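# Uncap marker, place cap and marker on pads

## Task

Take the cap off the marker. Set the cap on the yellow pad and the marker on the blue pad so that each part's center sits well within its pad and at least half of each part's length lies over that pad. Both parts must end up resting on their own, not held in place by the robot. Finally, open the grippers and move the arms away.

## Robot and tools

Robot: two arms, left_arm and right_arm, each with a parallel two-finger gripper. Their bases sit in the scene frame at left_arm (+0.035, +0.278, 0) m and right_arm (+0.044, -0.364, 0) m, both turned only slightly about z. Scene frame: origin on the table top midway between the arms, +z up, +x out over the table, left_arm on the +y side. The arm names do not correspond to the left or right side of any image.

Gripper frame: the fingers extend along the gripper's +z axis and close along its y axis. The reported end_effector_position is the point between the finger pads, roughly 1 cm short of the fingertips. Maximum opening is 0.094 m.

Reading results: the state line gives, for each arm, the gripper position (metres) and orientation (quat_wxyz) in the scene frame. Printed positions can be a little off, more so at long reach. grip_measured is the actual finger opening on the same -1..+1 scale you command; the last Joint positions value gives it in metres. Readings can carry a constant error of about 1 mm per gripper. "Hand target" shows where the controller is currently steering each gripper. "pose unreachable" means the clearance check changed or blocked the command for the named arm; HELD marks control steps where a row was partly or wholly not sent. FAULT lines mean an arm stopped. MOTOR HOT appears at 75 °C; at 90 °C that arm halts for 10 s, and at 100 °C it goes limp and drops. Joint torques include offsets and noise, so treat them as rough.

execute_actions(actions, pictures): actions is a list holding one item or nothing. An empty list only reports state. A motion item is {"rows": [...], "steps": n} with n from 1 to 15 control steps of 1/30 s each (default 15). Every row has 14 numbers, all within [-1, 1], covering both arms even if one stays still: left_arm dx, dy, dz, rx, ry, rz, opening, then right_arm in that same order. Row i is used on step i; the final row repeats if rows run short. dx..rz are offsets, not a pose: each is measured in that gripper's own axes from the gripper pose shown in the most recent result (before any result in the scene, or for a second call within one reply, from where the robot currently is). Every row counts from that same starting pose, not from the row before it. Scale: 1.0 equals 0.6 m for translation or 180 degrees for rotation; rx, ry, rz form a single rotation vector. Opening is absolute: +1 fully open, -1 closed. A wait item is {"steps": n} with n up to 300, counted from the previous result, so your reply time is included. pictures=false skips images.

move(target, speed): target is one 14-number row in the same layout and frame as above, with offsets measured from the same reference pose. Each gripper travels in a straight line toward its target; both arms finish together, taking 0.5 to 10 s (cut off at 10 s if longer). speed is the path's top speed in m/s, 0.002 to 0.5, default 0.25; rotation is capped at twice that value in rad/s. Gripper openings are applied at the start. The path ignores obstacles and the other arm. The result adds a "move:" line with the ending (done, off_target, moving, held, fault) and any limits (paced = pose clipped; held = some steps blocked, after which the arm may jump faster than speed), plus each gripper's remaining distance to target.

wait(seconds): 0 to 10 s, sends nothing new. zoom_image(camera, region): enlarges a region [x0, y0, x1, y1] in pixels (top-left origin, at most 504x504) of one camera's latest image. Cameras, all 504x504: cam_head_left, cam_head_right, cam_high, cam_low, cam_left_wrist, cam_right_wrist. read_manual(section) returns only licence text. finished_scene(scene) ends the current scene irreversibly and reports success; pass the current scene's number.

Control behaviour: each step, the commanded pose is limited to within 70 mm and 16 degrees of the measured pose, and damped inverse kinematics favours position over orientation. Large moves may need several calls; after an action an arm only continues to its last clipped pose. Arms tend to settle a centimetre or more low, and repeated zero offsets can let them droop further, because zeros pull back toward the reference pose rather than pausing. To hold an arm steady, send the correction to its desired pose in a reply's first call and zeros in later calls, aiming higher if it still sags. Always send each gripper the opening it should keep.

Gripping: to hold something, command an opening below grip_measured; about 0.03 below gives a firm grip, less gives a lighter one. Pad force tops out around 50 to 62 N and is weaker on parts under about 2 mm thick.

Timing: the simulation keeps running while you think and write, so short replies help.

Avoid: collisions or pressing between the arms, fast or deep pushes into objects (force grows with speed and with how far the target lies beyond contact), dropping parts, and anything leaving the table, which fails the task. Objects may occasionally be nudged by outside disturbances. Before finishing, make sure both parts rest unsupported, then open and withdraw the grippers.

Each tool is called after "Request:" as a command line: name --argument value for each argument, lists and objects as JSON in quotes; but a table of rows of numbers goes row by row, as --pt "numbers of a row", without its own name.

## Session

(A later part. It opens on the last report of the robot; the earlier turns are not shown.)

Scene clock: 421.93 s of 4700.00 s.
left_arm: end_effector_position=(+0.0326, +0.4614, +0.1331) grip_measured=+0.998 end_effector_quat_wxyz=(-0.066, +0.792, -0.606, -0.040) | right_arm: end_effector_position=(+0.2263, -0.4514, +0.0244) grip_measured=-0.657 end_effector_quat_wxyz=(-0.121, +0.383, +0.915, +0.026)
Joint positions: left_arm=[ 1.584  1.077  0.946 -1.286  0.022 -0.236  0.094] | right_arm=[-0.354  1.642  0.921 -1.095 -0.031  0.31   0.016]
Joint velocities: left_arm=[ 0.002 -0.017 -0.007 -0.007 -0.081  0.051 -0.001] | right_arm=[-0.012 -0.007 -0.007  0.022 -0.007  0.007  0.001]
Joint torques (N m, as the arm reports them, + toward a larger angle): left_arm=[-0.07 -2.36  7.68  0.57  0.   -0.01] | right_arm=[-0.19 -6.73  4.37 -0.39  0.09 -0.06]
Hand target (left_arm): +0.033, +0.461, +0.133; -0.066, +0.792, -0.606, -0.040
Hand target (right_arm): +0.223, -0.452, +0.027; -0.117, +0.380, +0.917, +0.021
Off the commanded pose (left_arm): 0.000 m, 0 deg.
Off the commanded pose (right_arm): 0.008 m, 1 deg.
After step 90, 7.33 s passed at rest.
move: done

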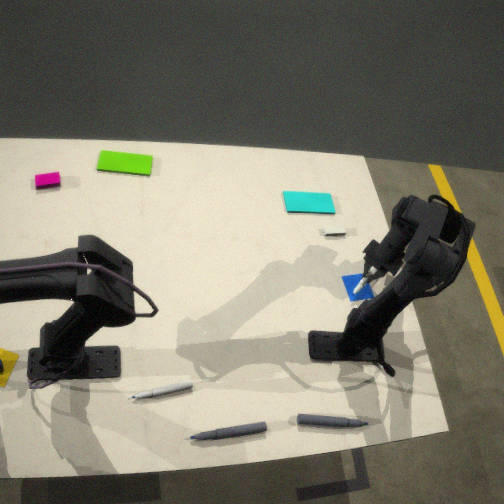

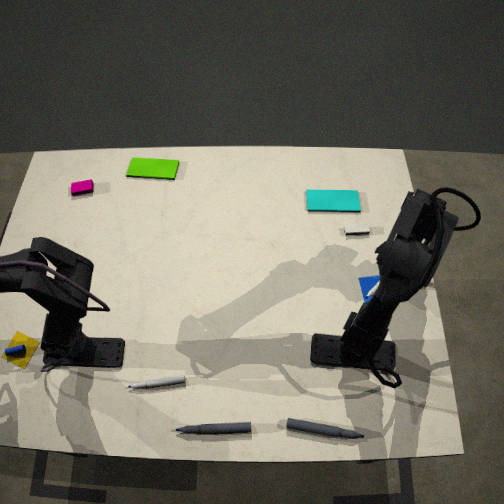

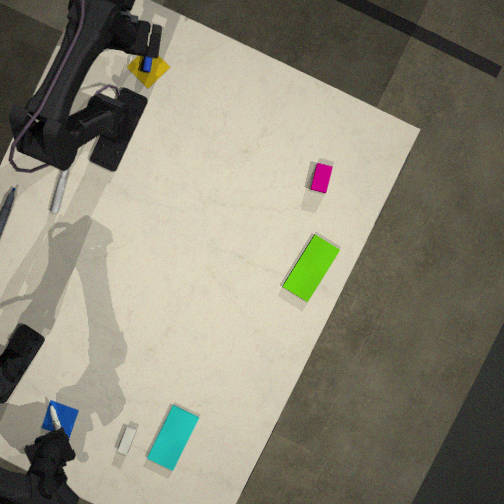

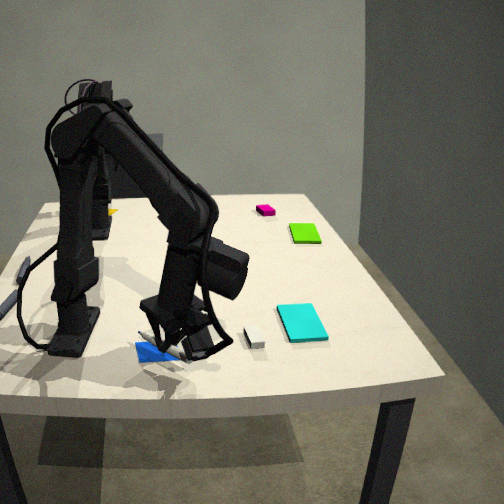

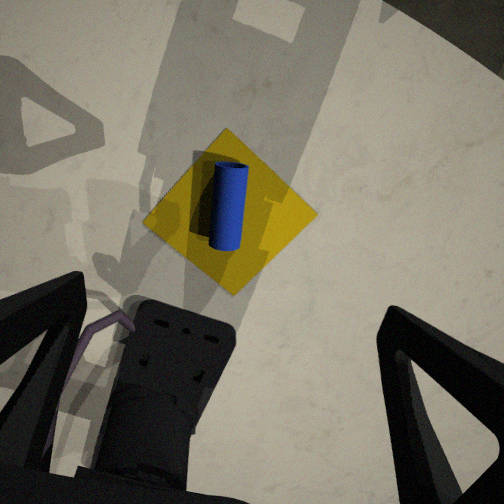

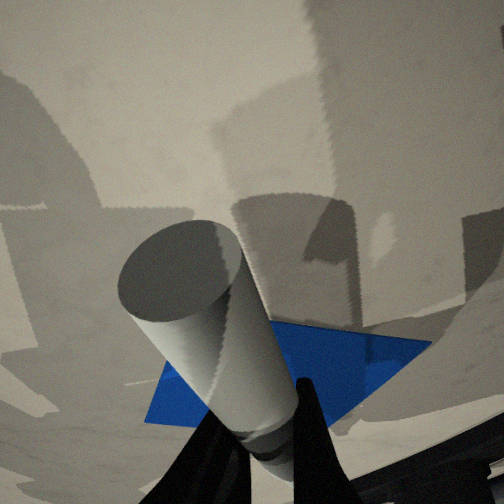

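Request:
execute_actions --actions "[{\"rows\": [[0,0,0,0,0,0,1, 0.008,0,0.008,0,0,0,-1],[0,0,0,0,0,0,1, 0.008,0,0.008,0,0,0,-1],[0,0,0,0,0,0,1, 0.008,0,0.008,0,0,0,-1],[0,0,0,0,0,0,1, 0.008,0,0.008,0,0,0,-1],[0,0,0,0,0,0,1, 0.008,0,0.008,0,0,0,-1],[0,0,0,0,0,0,1, 0.008,0,0.008,0,0,0,-1],[0,0,0,0,0,0,1, 0.008,0,0.008,0,0,0,0.2]], \"steps\": 15}], \"pictures\": false"

Request:
execute_actions --actions '[{"rows": [[0,0,0,0,0,0,1, 0,0,-0.2,0,0,0,1]], "steps": 15}]'


Scene clock: 433.43 s of 4700.00 s.
left_arm: end_effector_position=(+0.0326, +0.4614, +0.1331) grip_measured=+0.998 end_effector_quat_wxyz=(-0.066, +0.792, -0.606, -0.040) | right_arm: end_effector_position=(+0.2580, -0.4680, +0.1359) grip_measured=+1.000 end_effector_quat_wxyz=(-0.101, +0.383, +0.918, +0.024)
Joint positions: left_arm=[ 1.584  1.077  0.946 -1.286  0.022 -0.236  0.094] | right_arm=[-0.354  1.633  1.38  -1.524 -0.031  0.308  0.094]
Joint velocities: left_arm=[ 0.012 -0.002  0.012  0.022  0.022 -0.022 -0.   ] | right_arm=[-0.012  0.1    0.012 -0.33   0.022 -0.007  0.   ]
Joint torques (N m, as the arm reports them, + toward a larger angle): left_arm=[-0.06 -2.36  7.68  0.57  0.01 -0.01] | right_arm=[-0.8  -5.29  7.88 -0.29  0.01 -0.06]
Hand target (left_arm): +0.033, +0.461, +0.133; -0.066, +0.792, -0.606, -0.040
Hand target (right_arm): +0.250, -0.467, +0.141; -0.120, +0.384, +0.915, +0.026
Off the commanded pose (left_arm): 0.000 m, 0 deg.
Off the commanded pose (right_arm): 0.009 m, 2 deg.
Steps of this call (steps 1 to 90: nothing new was sent; then 8.00 s passed at rest; steps 91 to 105: all 15 steps of this action). Readings (end_effector_position):
91: left_arm (+0.0326, +0.4614, +0.1331) | right_arm (+0.2261, -0.4514, +0.0294)
92: left_arm (+0.0326, +0.4614, +0.1331) | right_arm (+0.2273, -0.4520, +0.0394)
94: left_arm (+0.0326, +0.4614, +0.1331) | right_arm (+0.2425, -0.4599, +0.0655)
98: left_arm (+0.0326, +0.4614, +0.1331) | right_arm (+0.2724, -0.4754, +0.1189)
105: the state above

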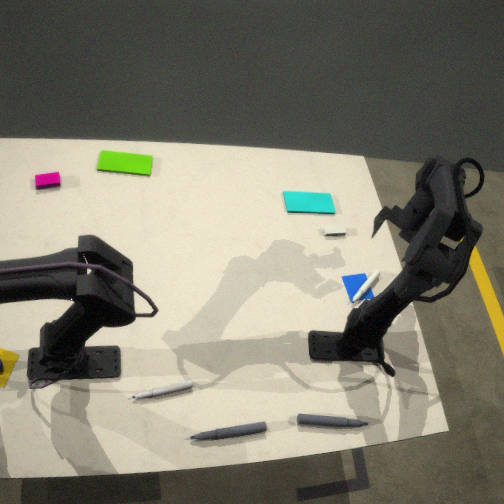

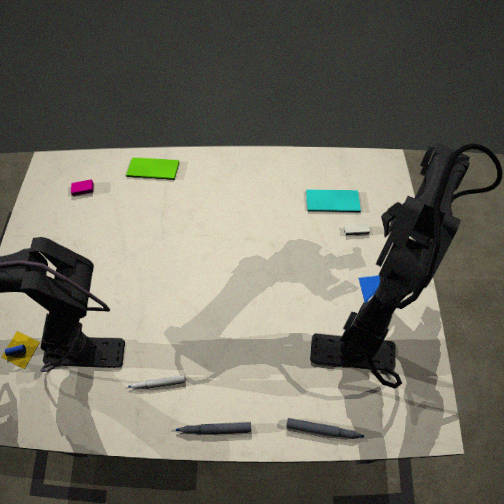

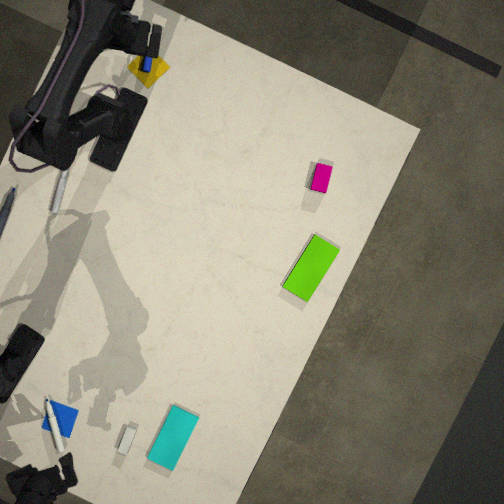

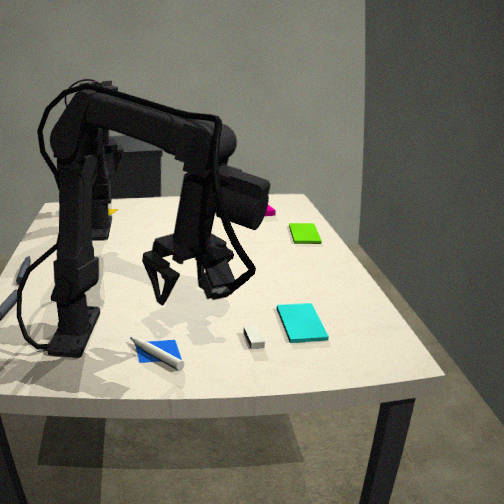

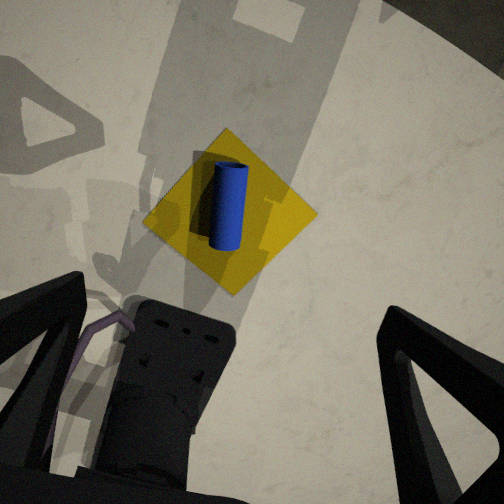

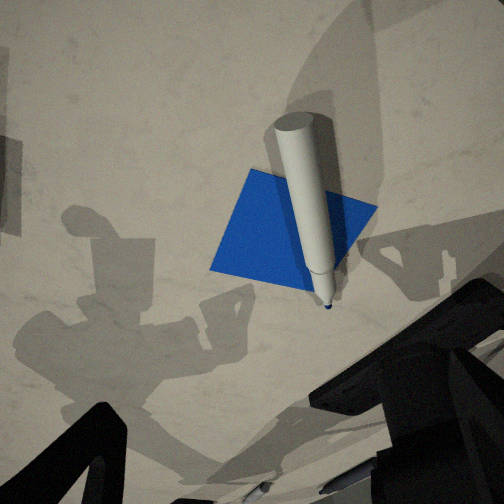

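Request:
move --target '[0,0,0,0,0,0,1, 0.057,-0.018,0.185,0,0,0,1]' --speed 0.2

Scene clock: 454.67 s of 4700.00 s.
left_arm: end_effector_position=(+0.0326, +0.4614, +0.1331) grip_measured=+0.998 end_effector_quat_wxyz=(-0.066, +0.792, -0.606, -0.040) | right_arm: end_effector_position=(+0.2070, -0.4406, +0.0328) grip_measured=+1.000 end_effector_quat_wxyz=(-0.112, +0.381, +0.917, +0.025)
Joint positions: left_arm=[ 1.584  1.077  0.946 -1.286  0.022 -0.236  0.094] | right_arm=[-0.35   1.526  0.845 -1.118 -0.031  0.309  0.094]
Joint velocities: left_arm=[ 0.007 -0.022 -0.022 -0.022  0.037 -0.051 -0.   ] | right_arm=[-0.007 -0.007 -0.002 -0.022  0.007  0.007  0.   ]
Joint torques (N m, as the arm reports them, + toward a larger angle): left_arm=[-0.07 -2.36  7.68  0.57  0.   -0.01] | right_arm=[ 0.82 -5.68  4.62 -0.18 -0.03  0.11]
Hand target (left_arm): +0.033, +0.461, +0.133; -0.066, +0.792, -0.606, -0.040
Hand target (right_arm): +0.209, -0.439, +0.034; -0.101, +0.383, +0.918, +0.024
Off the commanded pose (left_arm): 0.000 m, 0 deg.
Off the commanded pose (right_arm): 0.003 m, 1 deg.
After step 170, 14.27 s passed at rest.
move: done

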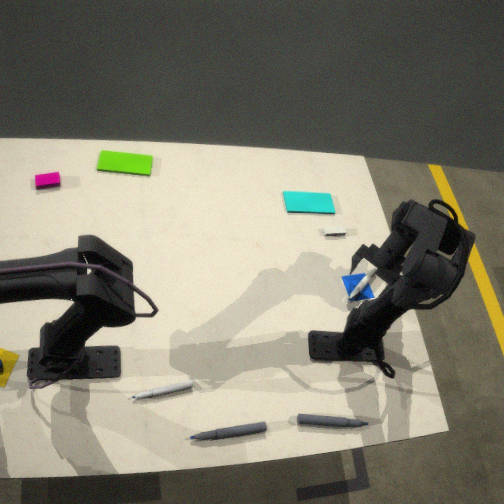

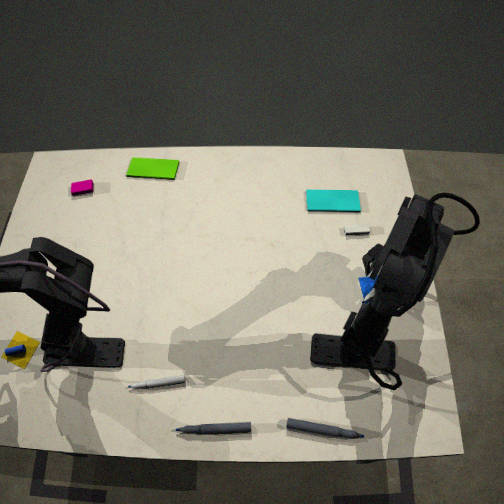

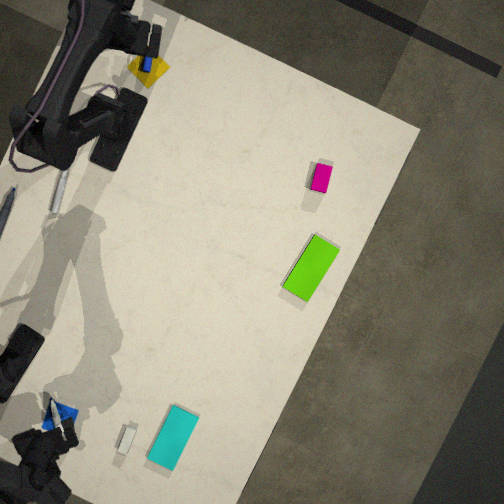

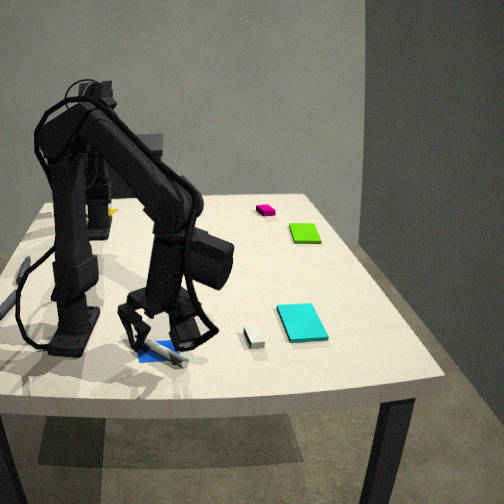

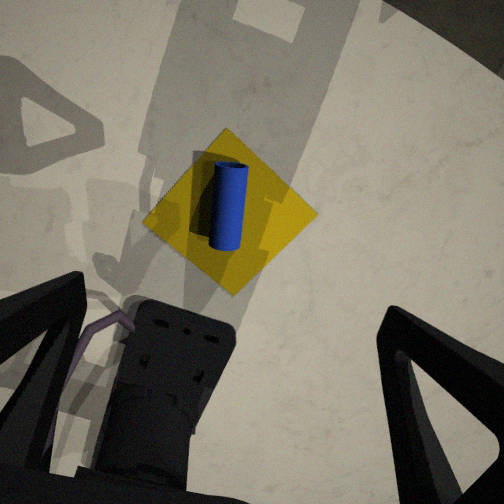

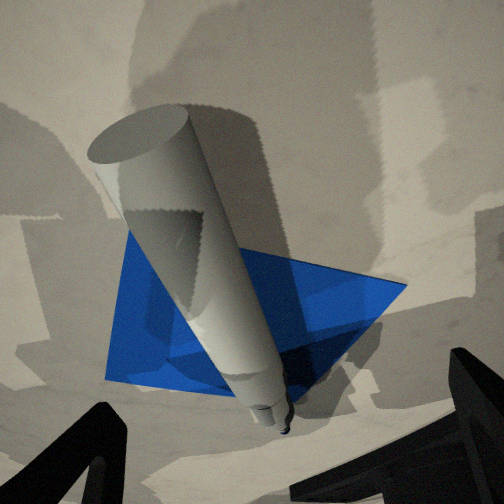

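Request:
execute_actions --actions '[{"rows": [[0,0,0,0,0,0,1, -0.035,0.025,0,0,0,0,1],[0,0,0,0,0,0,1, -0.035,0.025,0,0,0,0,1],[0,0,0,0,0,0,1, -0.035,0.025,0,0,0,0,1],[0,0,0,0,0,0,1, -0.035,0.025,0,0,0,0,1],[0,0,0,0,0,0,1, -0.035,0.025,0,0,0,0,1],[0,0,0,0,0,0,1, -0.035,0.025,0.027,0,0,0,1]], "steps": 15}]'

Scene clock: 463.60 s of 4700.00 s.
left_arm: end_effector_position=(+0.0326, +0.4614, +0.1331) grip_measured=+0.998 end_effector_quat_wxyz=(-0.066, +0.792, -0.606, -0.040) | right_arm: end_effector_position=(+0.2302, -0.4458, +0.0166) grip_measured=+1.000 end_effector_quat_wxyz=(-0.111, +0.380, +0.918, +0.024)
Joint positions: left_arm=[ 1.584  1.077  0.946 -1.286  0.022 -0.236  0.094] | right_arm=[-0.324  1.642  0.891 -1.045 -0.035  0.331  0.094]
Joint velocities: left_arm=[-0.007 -0.022 -0.007  0.051  0.022 -0.022  0.   ] | right_arm=[-0.002  0.002 -0.002 -0.007  0.051 -0.022  0.   ]
Joint torques (N m, as the arm reports them, + toward a larger angle): left_arm=[-0.06 -2.36  7.69  0.57  0.   -0.01] | right_arm=[ 0.74 -4.74  3.75 -0.2  -0.04  0.11]
Hand target (left_arm): +0.033, +0.461, +0.133; -0.066, +0.792, -0.606, -0.040
Hand target (right_arm): +0.229, -0.443, +0.012; -0.113, +0.382, +0.917, +0.025
Off the commanded pose (left_arm): 0.000 m, 0 deg.
Off the commanded pose (right_arm): 0.006 m, 0 deg.
Steps of this call (steps 1 to 90: nothing new was sent; then 5.43 s passed at rest; steps 91 to 105: all 15 steps of this action). Readings (end_effector_position):
91: left_arm (+0.0326, +0.4614, +0.1331) | right_arm (+0.2078, -0.4405, +0.0325)
92: left_arm (+0.0326, +0.4614, +0.1331) | right_arm (+0.2105, -0.4403, +0.0314)
94: left_arm (+0.0326, +0.4614, +0.1331) | right_arm (+0.2173, -0.4409, +0.0264)
98: left_arm (+0.0326, +0.4614, +0.1331) | right_arm (+0.2238, -0.4428, +0.0193)
105: the state above

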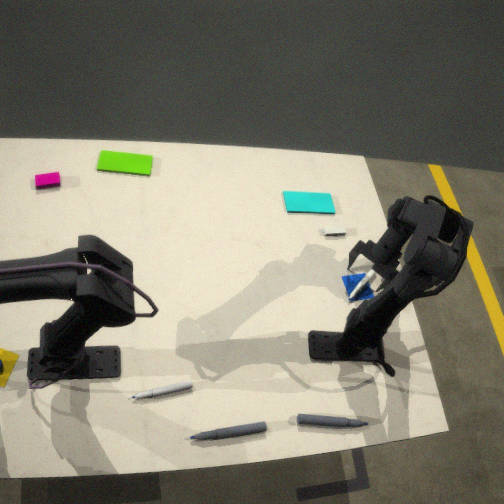

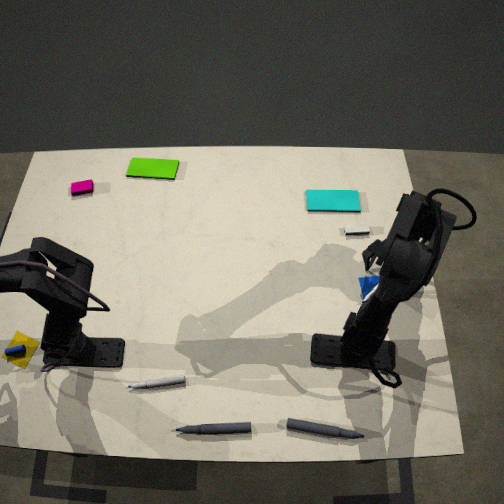

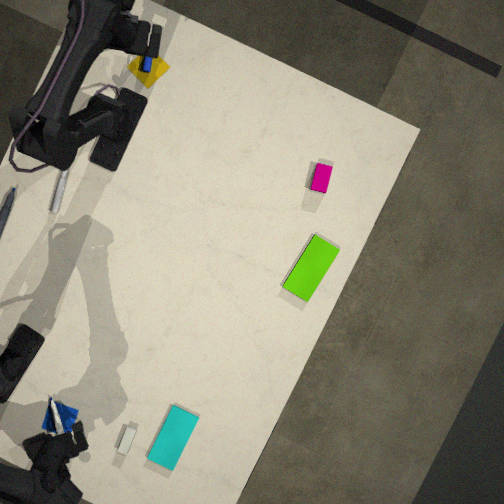

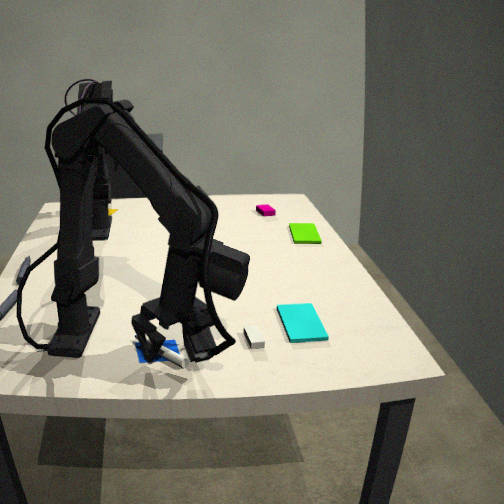

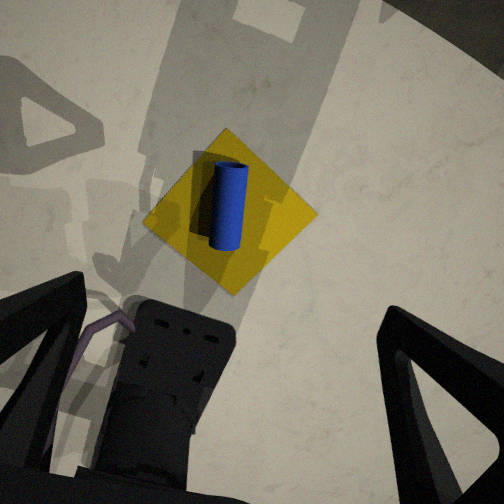

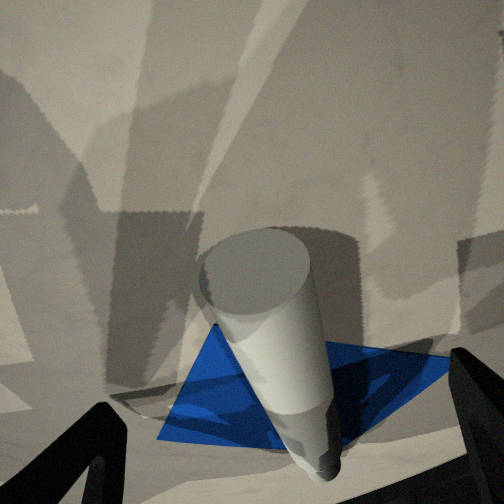

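Request:
execute_actions --actions "[{\"rows\": [[0,0,0,0,0,0,1, 0,0,0,0,0,0,-1]], \"steps\": 12}], \"pictures\": false}"

Request:
execute_actions --actions '[{"rows": [[0,0,0,0,0,0,1, 0,0,-0.015,0,0,0,-1],[0,0,0,0,0,0,1, 0,0,-0.015,0,0,0,-1],[0,0,0,0,0,0,1, 0,0,-0.015,0,0,0,-1],[0,0,0,0,0,0,1, 0,0,-0.015,0,0,0,-1],[0,0,0,0,0,0,1, 0.032,0,-0.015,0,0,0,-1],[0,0,0,0,0,0,1, 0.032,0,-0.015,0,0,0,-1],[0,0,0,0,0,0,1, 0.032,0,-0.015,0,0,0,-1],[0,0,0,0,0,0,1, 0.032,0,-0.015,0,0,0,-1],[0,0,0,0,0,0,1, 0.032,0,-0.015,0,0,0,-1],[0,0,0,0,0,0,1, 0.032,0,-0.015,0,0,0,-1],[0,0,0,0,0,0,1, 0.032,0,0.0,0,0,0,-1]], "steps": 15}]'


Scene clock: 475.07 s of 4700.00 s.
left_arm: end_effector_position=(+0.0326, +0.4614, +0.1331) grip_measured=+0.998 end_effector_quat_wxyz=(-0.066, +0.792, -0.606, -0.040) | right_arm: end_effector_position=(+0.2167, -0.4349, +0.0215) grip_measured=-0.679 end_effector_quat_wxyz=(-0.115, +0.377, +0.919, +0.023)
Joint positions: left_arm=[ 1.584  1.077  0.946 -1.286  0.022 -0.236  0.094] | right_arm=[-0.305  1.578  0.844 -1.07  -0.037  0.346  0.015]
Joint velocities: left_arm=[-0.007  0.002  0.002 -0.037  0.037 -0.022  0.001] | right_arm=[-0.017 -0.002 -0.105 -0.066 -0.051  0.037  0.001]
Joint torques (N m, as the arm reports them, + toward a larger angle): left_arm=[-0.06 -2.36  7.69  0.57  0.   -0.01] | right_arm=[ 0.79 -5.12  4.93 -0.18 -0.05  0.1 ]
Hand target (left_arm): +0.033, +0.461, +0.133; -0.066, +0.792, -0.606, -0.040
Hand target (right_arm): +0.217, -0.433, +0.020; -0.111, +0.380, +0.918, +0.024
Off the commanded pose (left_arm): 0.000 m, 0 deg.
Off the commanded pose (right_arm): 0.002 m, 1 deg.
Steps of this call (steps 1 to 90: nothing new was sent; then 7.97 s passed at rest; steps 91 to 105: all 15 steps of this action). Readings (end_effector_position):
91: left_arm (+0.0326, +0.4614, +0.1331) | right_arm (+0.2310, -0.4462, +0.0164)
92: left_arm (+0.0326, +0.4614, +0.1331) | right_arm (+0.2299, -0.4457, +0.0167)
94: left_arm (+0.0326, +0.4614, +0.1331) | right_arm (+0.2278, -0.4447, +0.0172)
98: left_arm (+0.0326, +0.4614, +0.1331) | right_arm (+0.2234, -0.4390, +0.0235)
105: the state above

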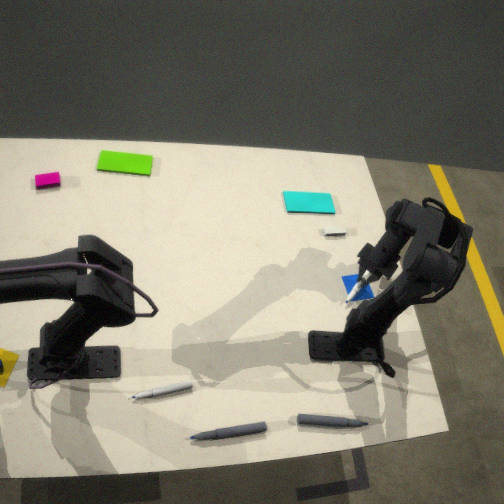

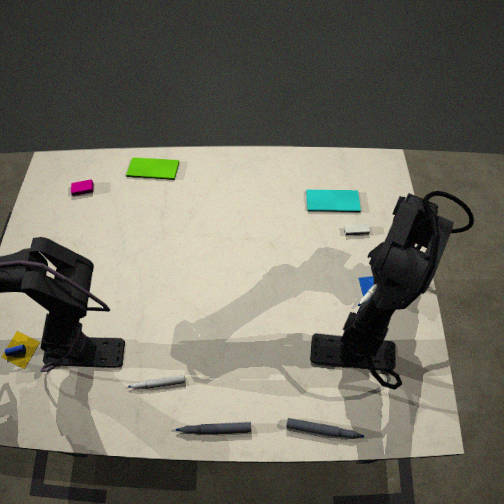

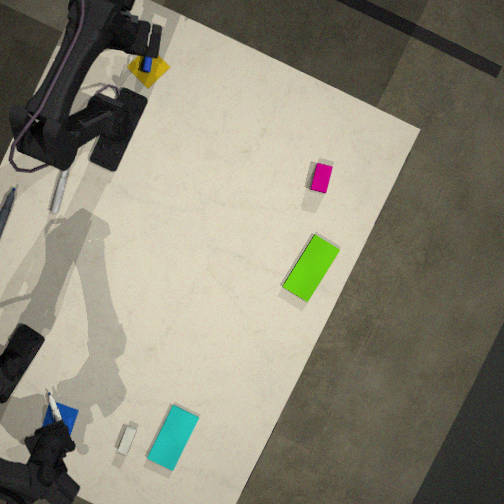

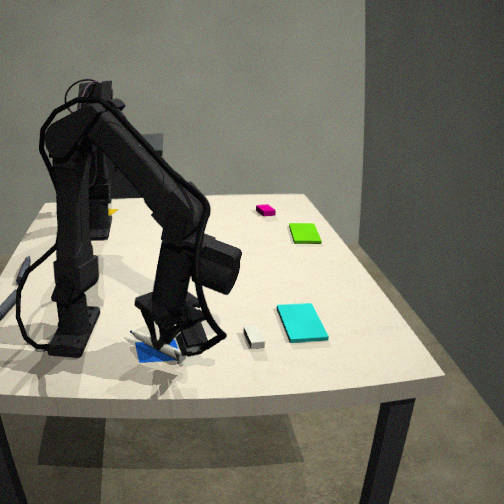

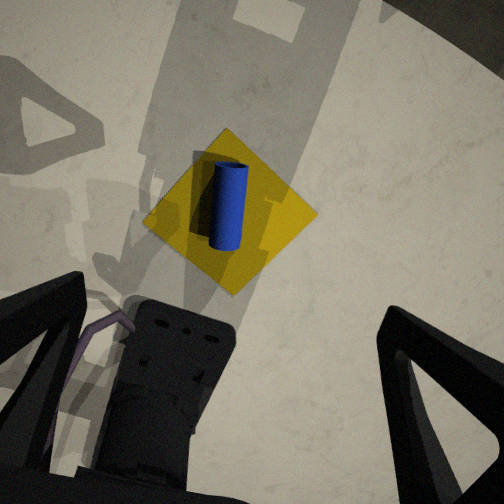

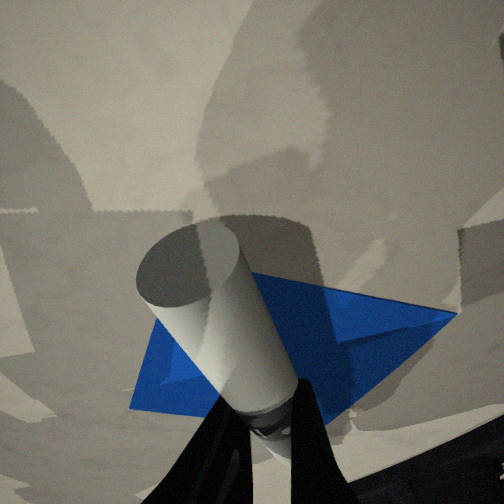

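Request:
execute_actions --actions '[{"rows": [[0,0,0,0,0,0,1, 0,0,0.008,0,0,0,-1],[0,0,0,0,0,0,1, 0,0,0.008,0,0,0,-1],[0,0,0,0,0,0,1, 0,0,0.008,0,0,0,-1],[0,0,0,0,0,0,1, 0,0,0.008,0,0,0,-1],[0,0,0,0,0,0,1, 0,0,0.008,0,0,0,-1],[0,0,0,0,0,0,1, 0,0,0.008,0,0,0,-1],[0,0,0,0,0,0,1, 0,0,0.008,0,0,0,0.2]], "steps": 15}]'

Scene clock: 485.37 s of 4700.00 s.
left_arm: end_effector_position=(+0.0326, +0.4614, +0.1331) grip_measured=+0.998 end_effector_quat_wxyz=(-0.066, +0.792, -0.606, -0.040) | right_arm: end_effector_position=(+0.2178, -0.4354, +0.0205) grip_measured=+0.197 end_effector_quat_wxyz=(-0.112, +0.378, +0.919, +0.023)
Joint positions: left_arm=[ 1.584  1.077  0.946 -1.286  0.022 -0.236  0.094] | right_arm=[-0.305  1.578  0.841 -1.061 -0.037  0.347  0.056]
Joint velocities: left_arm=[-0.012  0.022 -0.012 -0.022 -0.037 -0.007 -0.001] | right_arm=[-0.002  0.007 -0.002  0.051  0.051  0.007  0.   ]
Joint torques (N m, as the arm reports them, + toward a larger angle): left_arm=[-0.06 -2.35  7.69  0.57  0.    0.  ] | right_arm=[ 0.15 -3.95  4.35 -0.18 -0.01  0.  ]
Hand target (left_arm): +0.033, +0.461, +0.133; -0.066, +0.792, -0.606, -0.040
Hand target (right_arm): +0.216, -0.434, +0.017; -0.115, +0.377, +0.919, +0.023
Off the commanded pose (left_arm): 0.000 m, 0 deg.
Off the commanded pose (right_arm): 0.004 m, 0 deg.
Steps of this call (steps 1 to 90: nothing new was sent; then 6.80 s passed at rest; steps 91 to 105: all 15 steps of this action). Readings (end_effector_position):
91: left_arm (+0.0326, +0.4614, +0.1331) | right_arm (+0.2162, -0.4347, +0.0209)
92: left_arm (+0.0326, +0.4614, +0.1331) | right_arm (+0.2165, -0.4348, +0.0208)
94: left_arm (+0.0326, +0.4614, +0.1331) | right_arm (+0.2171, -0.4351, +0.0207)
98: left_arm (+0.0326, +0.4614, +0.1331) | right_arm (+0.2176, -0.4353, +0.0205)
105: the state above

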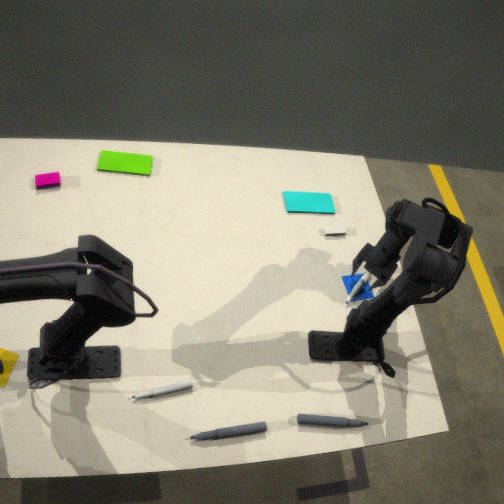

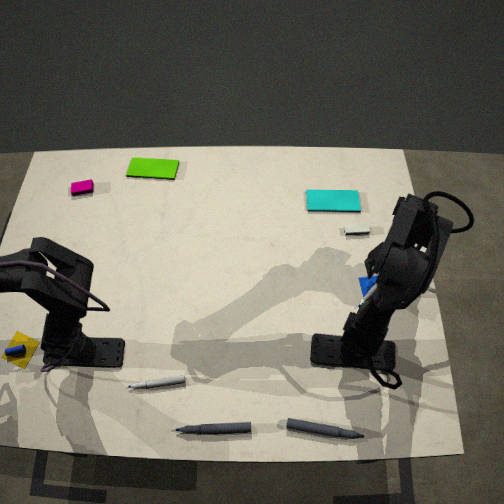

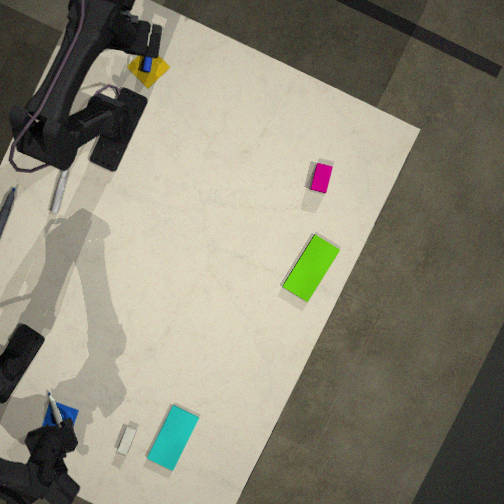

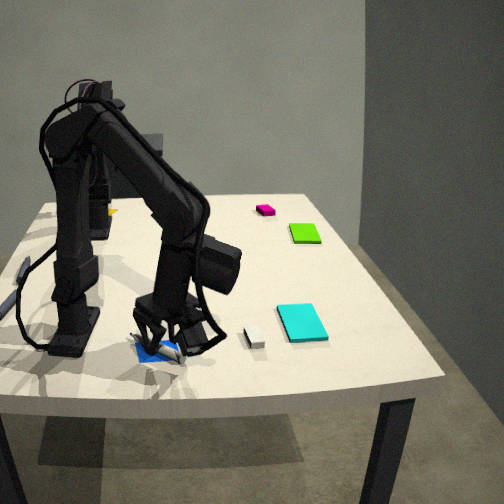

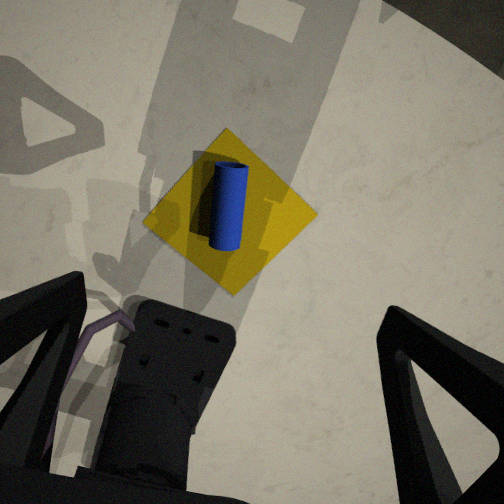

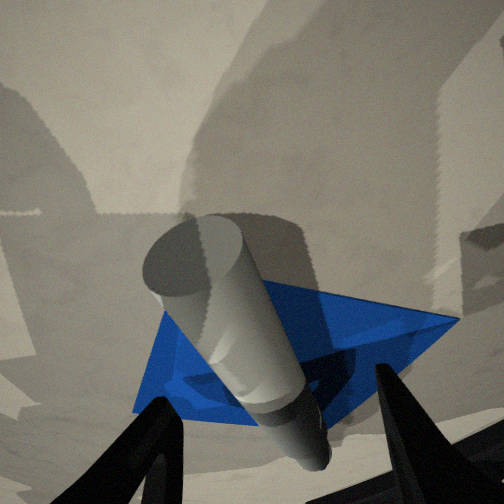

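Released. Lift straight up with the move tool and check.

Request:
move --target '[0,0,0,0,0,0,1, 0,0,-0.2,0,0,0,1]' --speed 0.2

Scene clock: 488.77 s of 4700.00 s.
left_arm: end_effector_position=(+0.0326, +0.4614, +0.1331) grip_measured=+0.998 end_effector_quat_wxyz=(-0.066, +0.792, -0.606, -0.040) | right_arm: end_effector_position=(+0.2372, -0.4456, +0.1318) grip_measured=+1.000 end_effector_quat_wxyz=(-0.118, +0.379, +0.918, +0.024)
Joint positions: left_arm=[ 1.584  1.077  0.946 -1.286  0.022 -0.236  0.094] | right_arm=[-0.31   1.557  1.279 -1.532 -0.037  0.343  0.094]
Joint velocities: left_arm=[-0.012 -0.007 -0.012  0.139 -0.051 -0.007  0.   ] | right_arm=[-0.017  0.007  0.007 -0.095  0.007 -0.007  0.   ]
Joint torques (N m, as the arm reports them, + toward a larger angle): left_arm=[-0.07 -2.36  7.69  0.57  0.   -0.01] | right_arm=[-0.65 -4.54  8.55 -0.44  0.03 -0.07]
Hand target (left_arm): +0.033, +0.461, +0.133; -0.066, +0.792, -0.606, -0.040
Hand target (right_arm): +0.240, -0.449, +0.137; -0.112, +0.378, +0.919, +0.023
Off the commanded pose (left_arm): 0.000 m, 0 deg.
Off the commanded pose (right_arm): 0.008 m, 1 deg.
move: done

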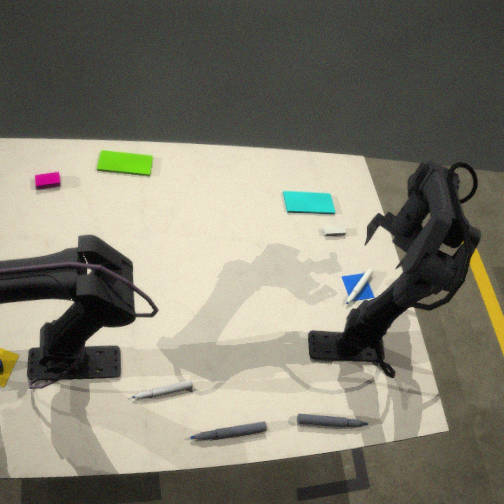

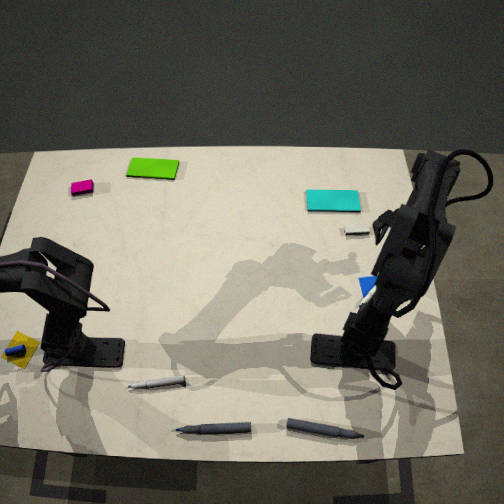

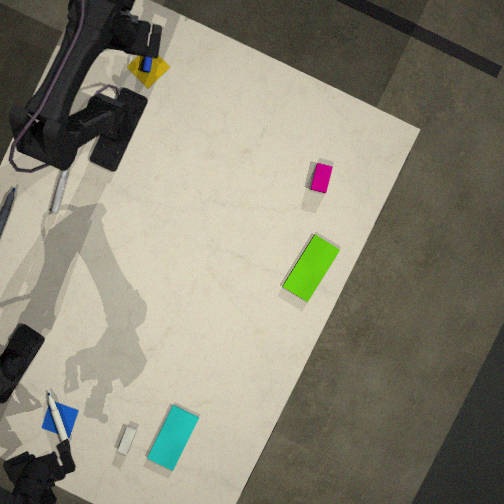

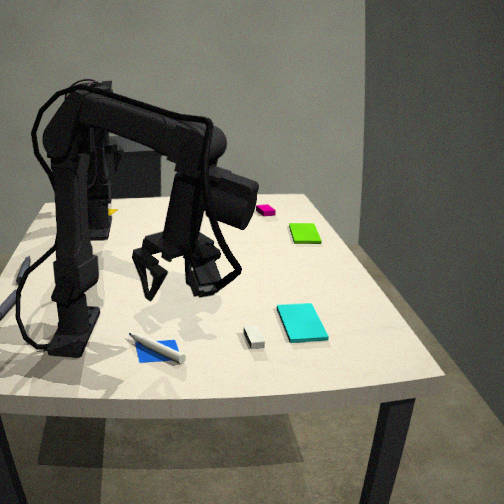

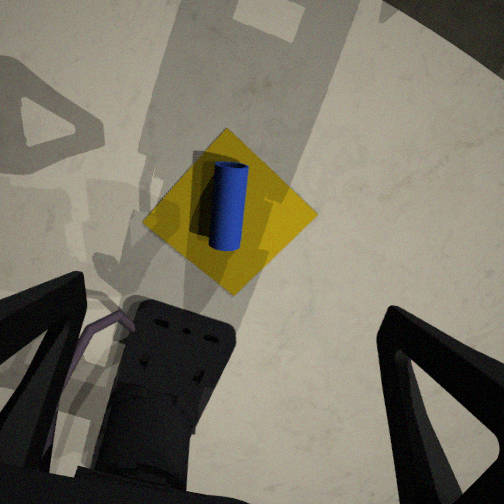

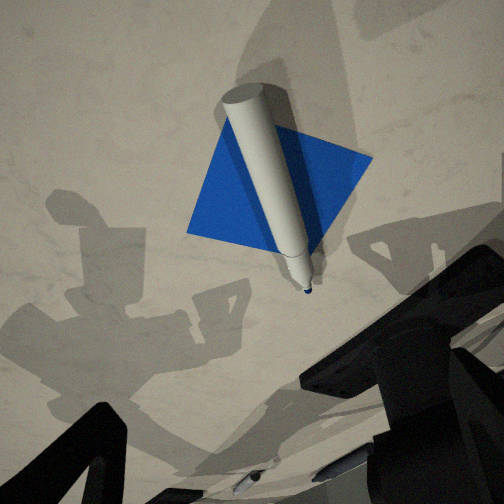

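Request:
finished_scene --scene 2

The scene is finished: the task was done.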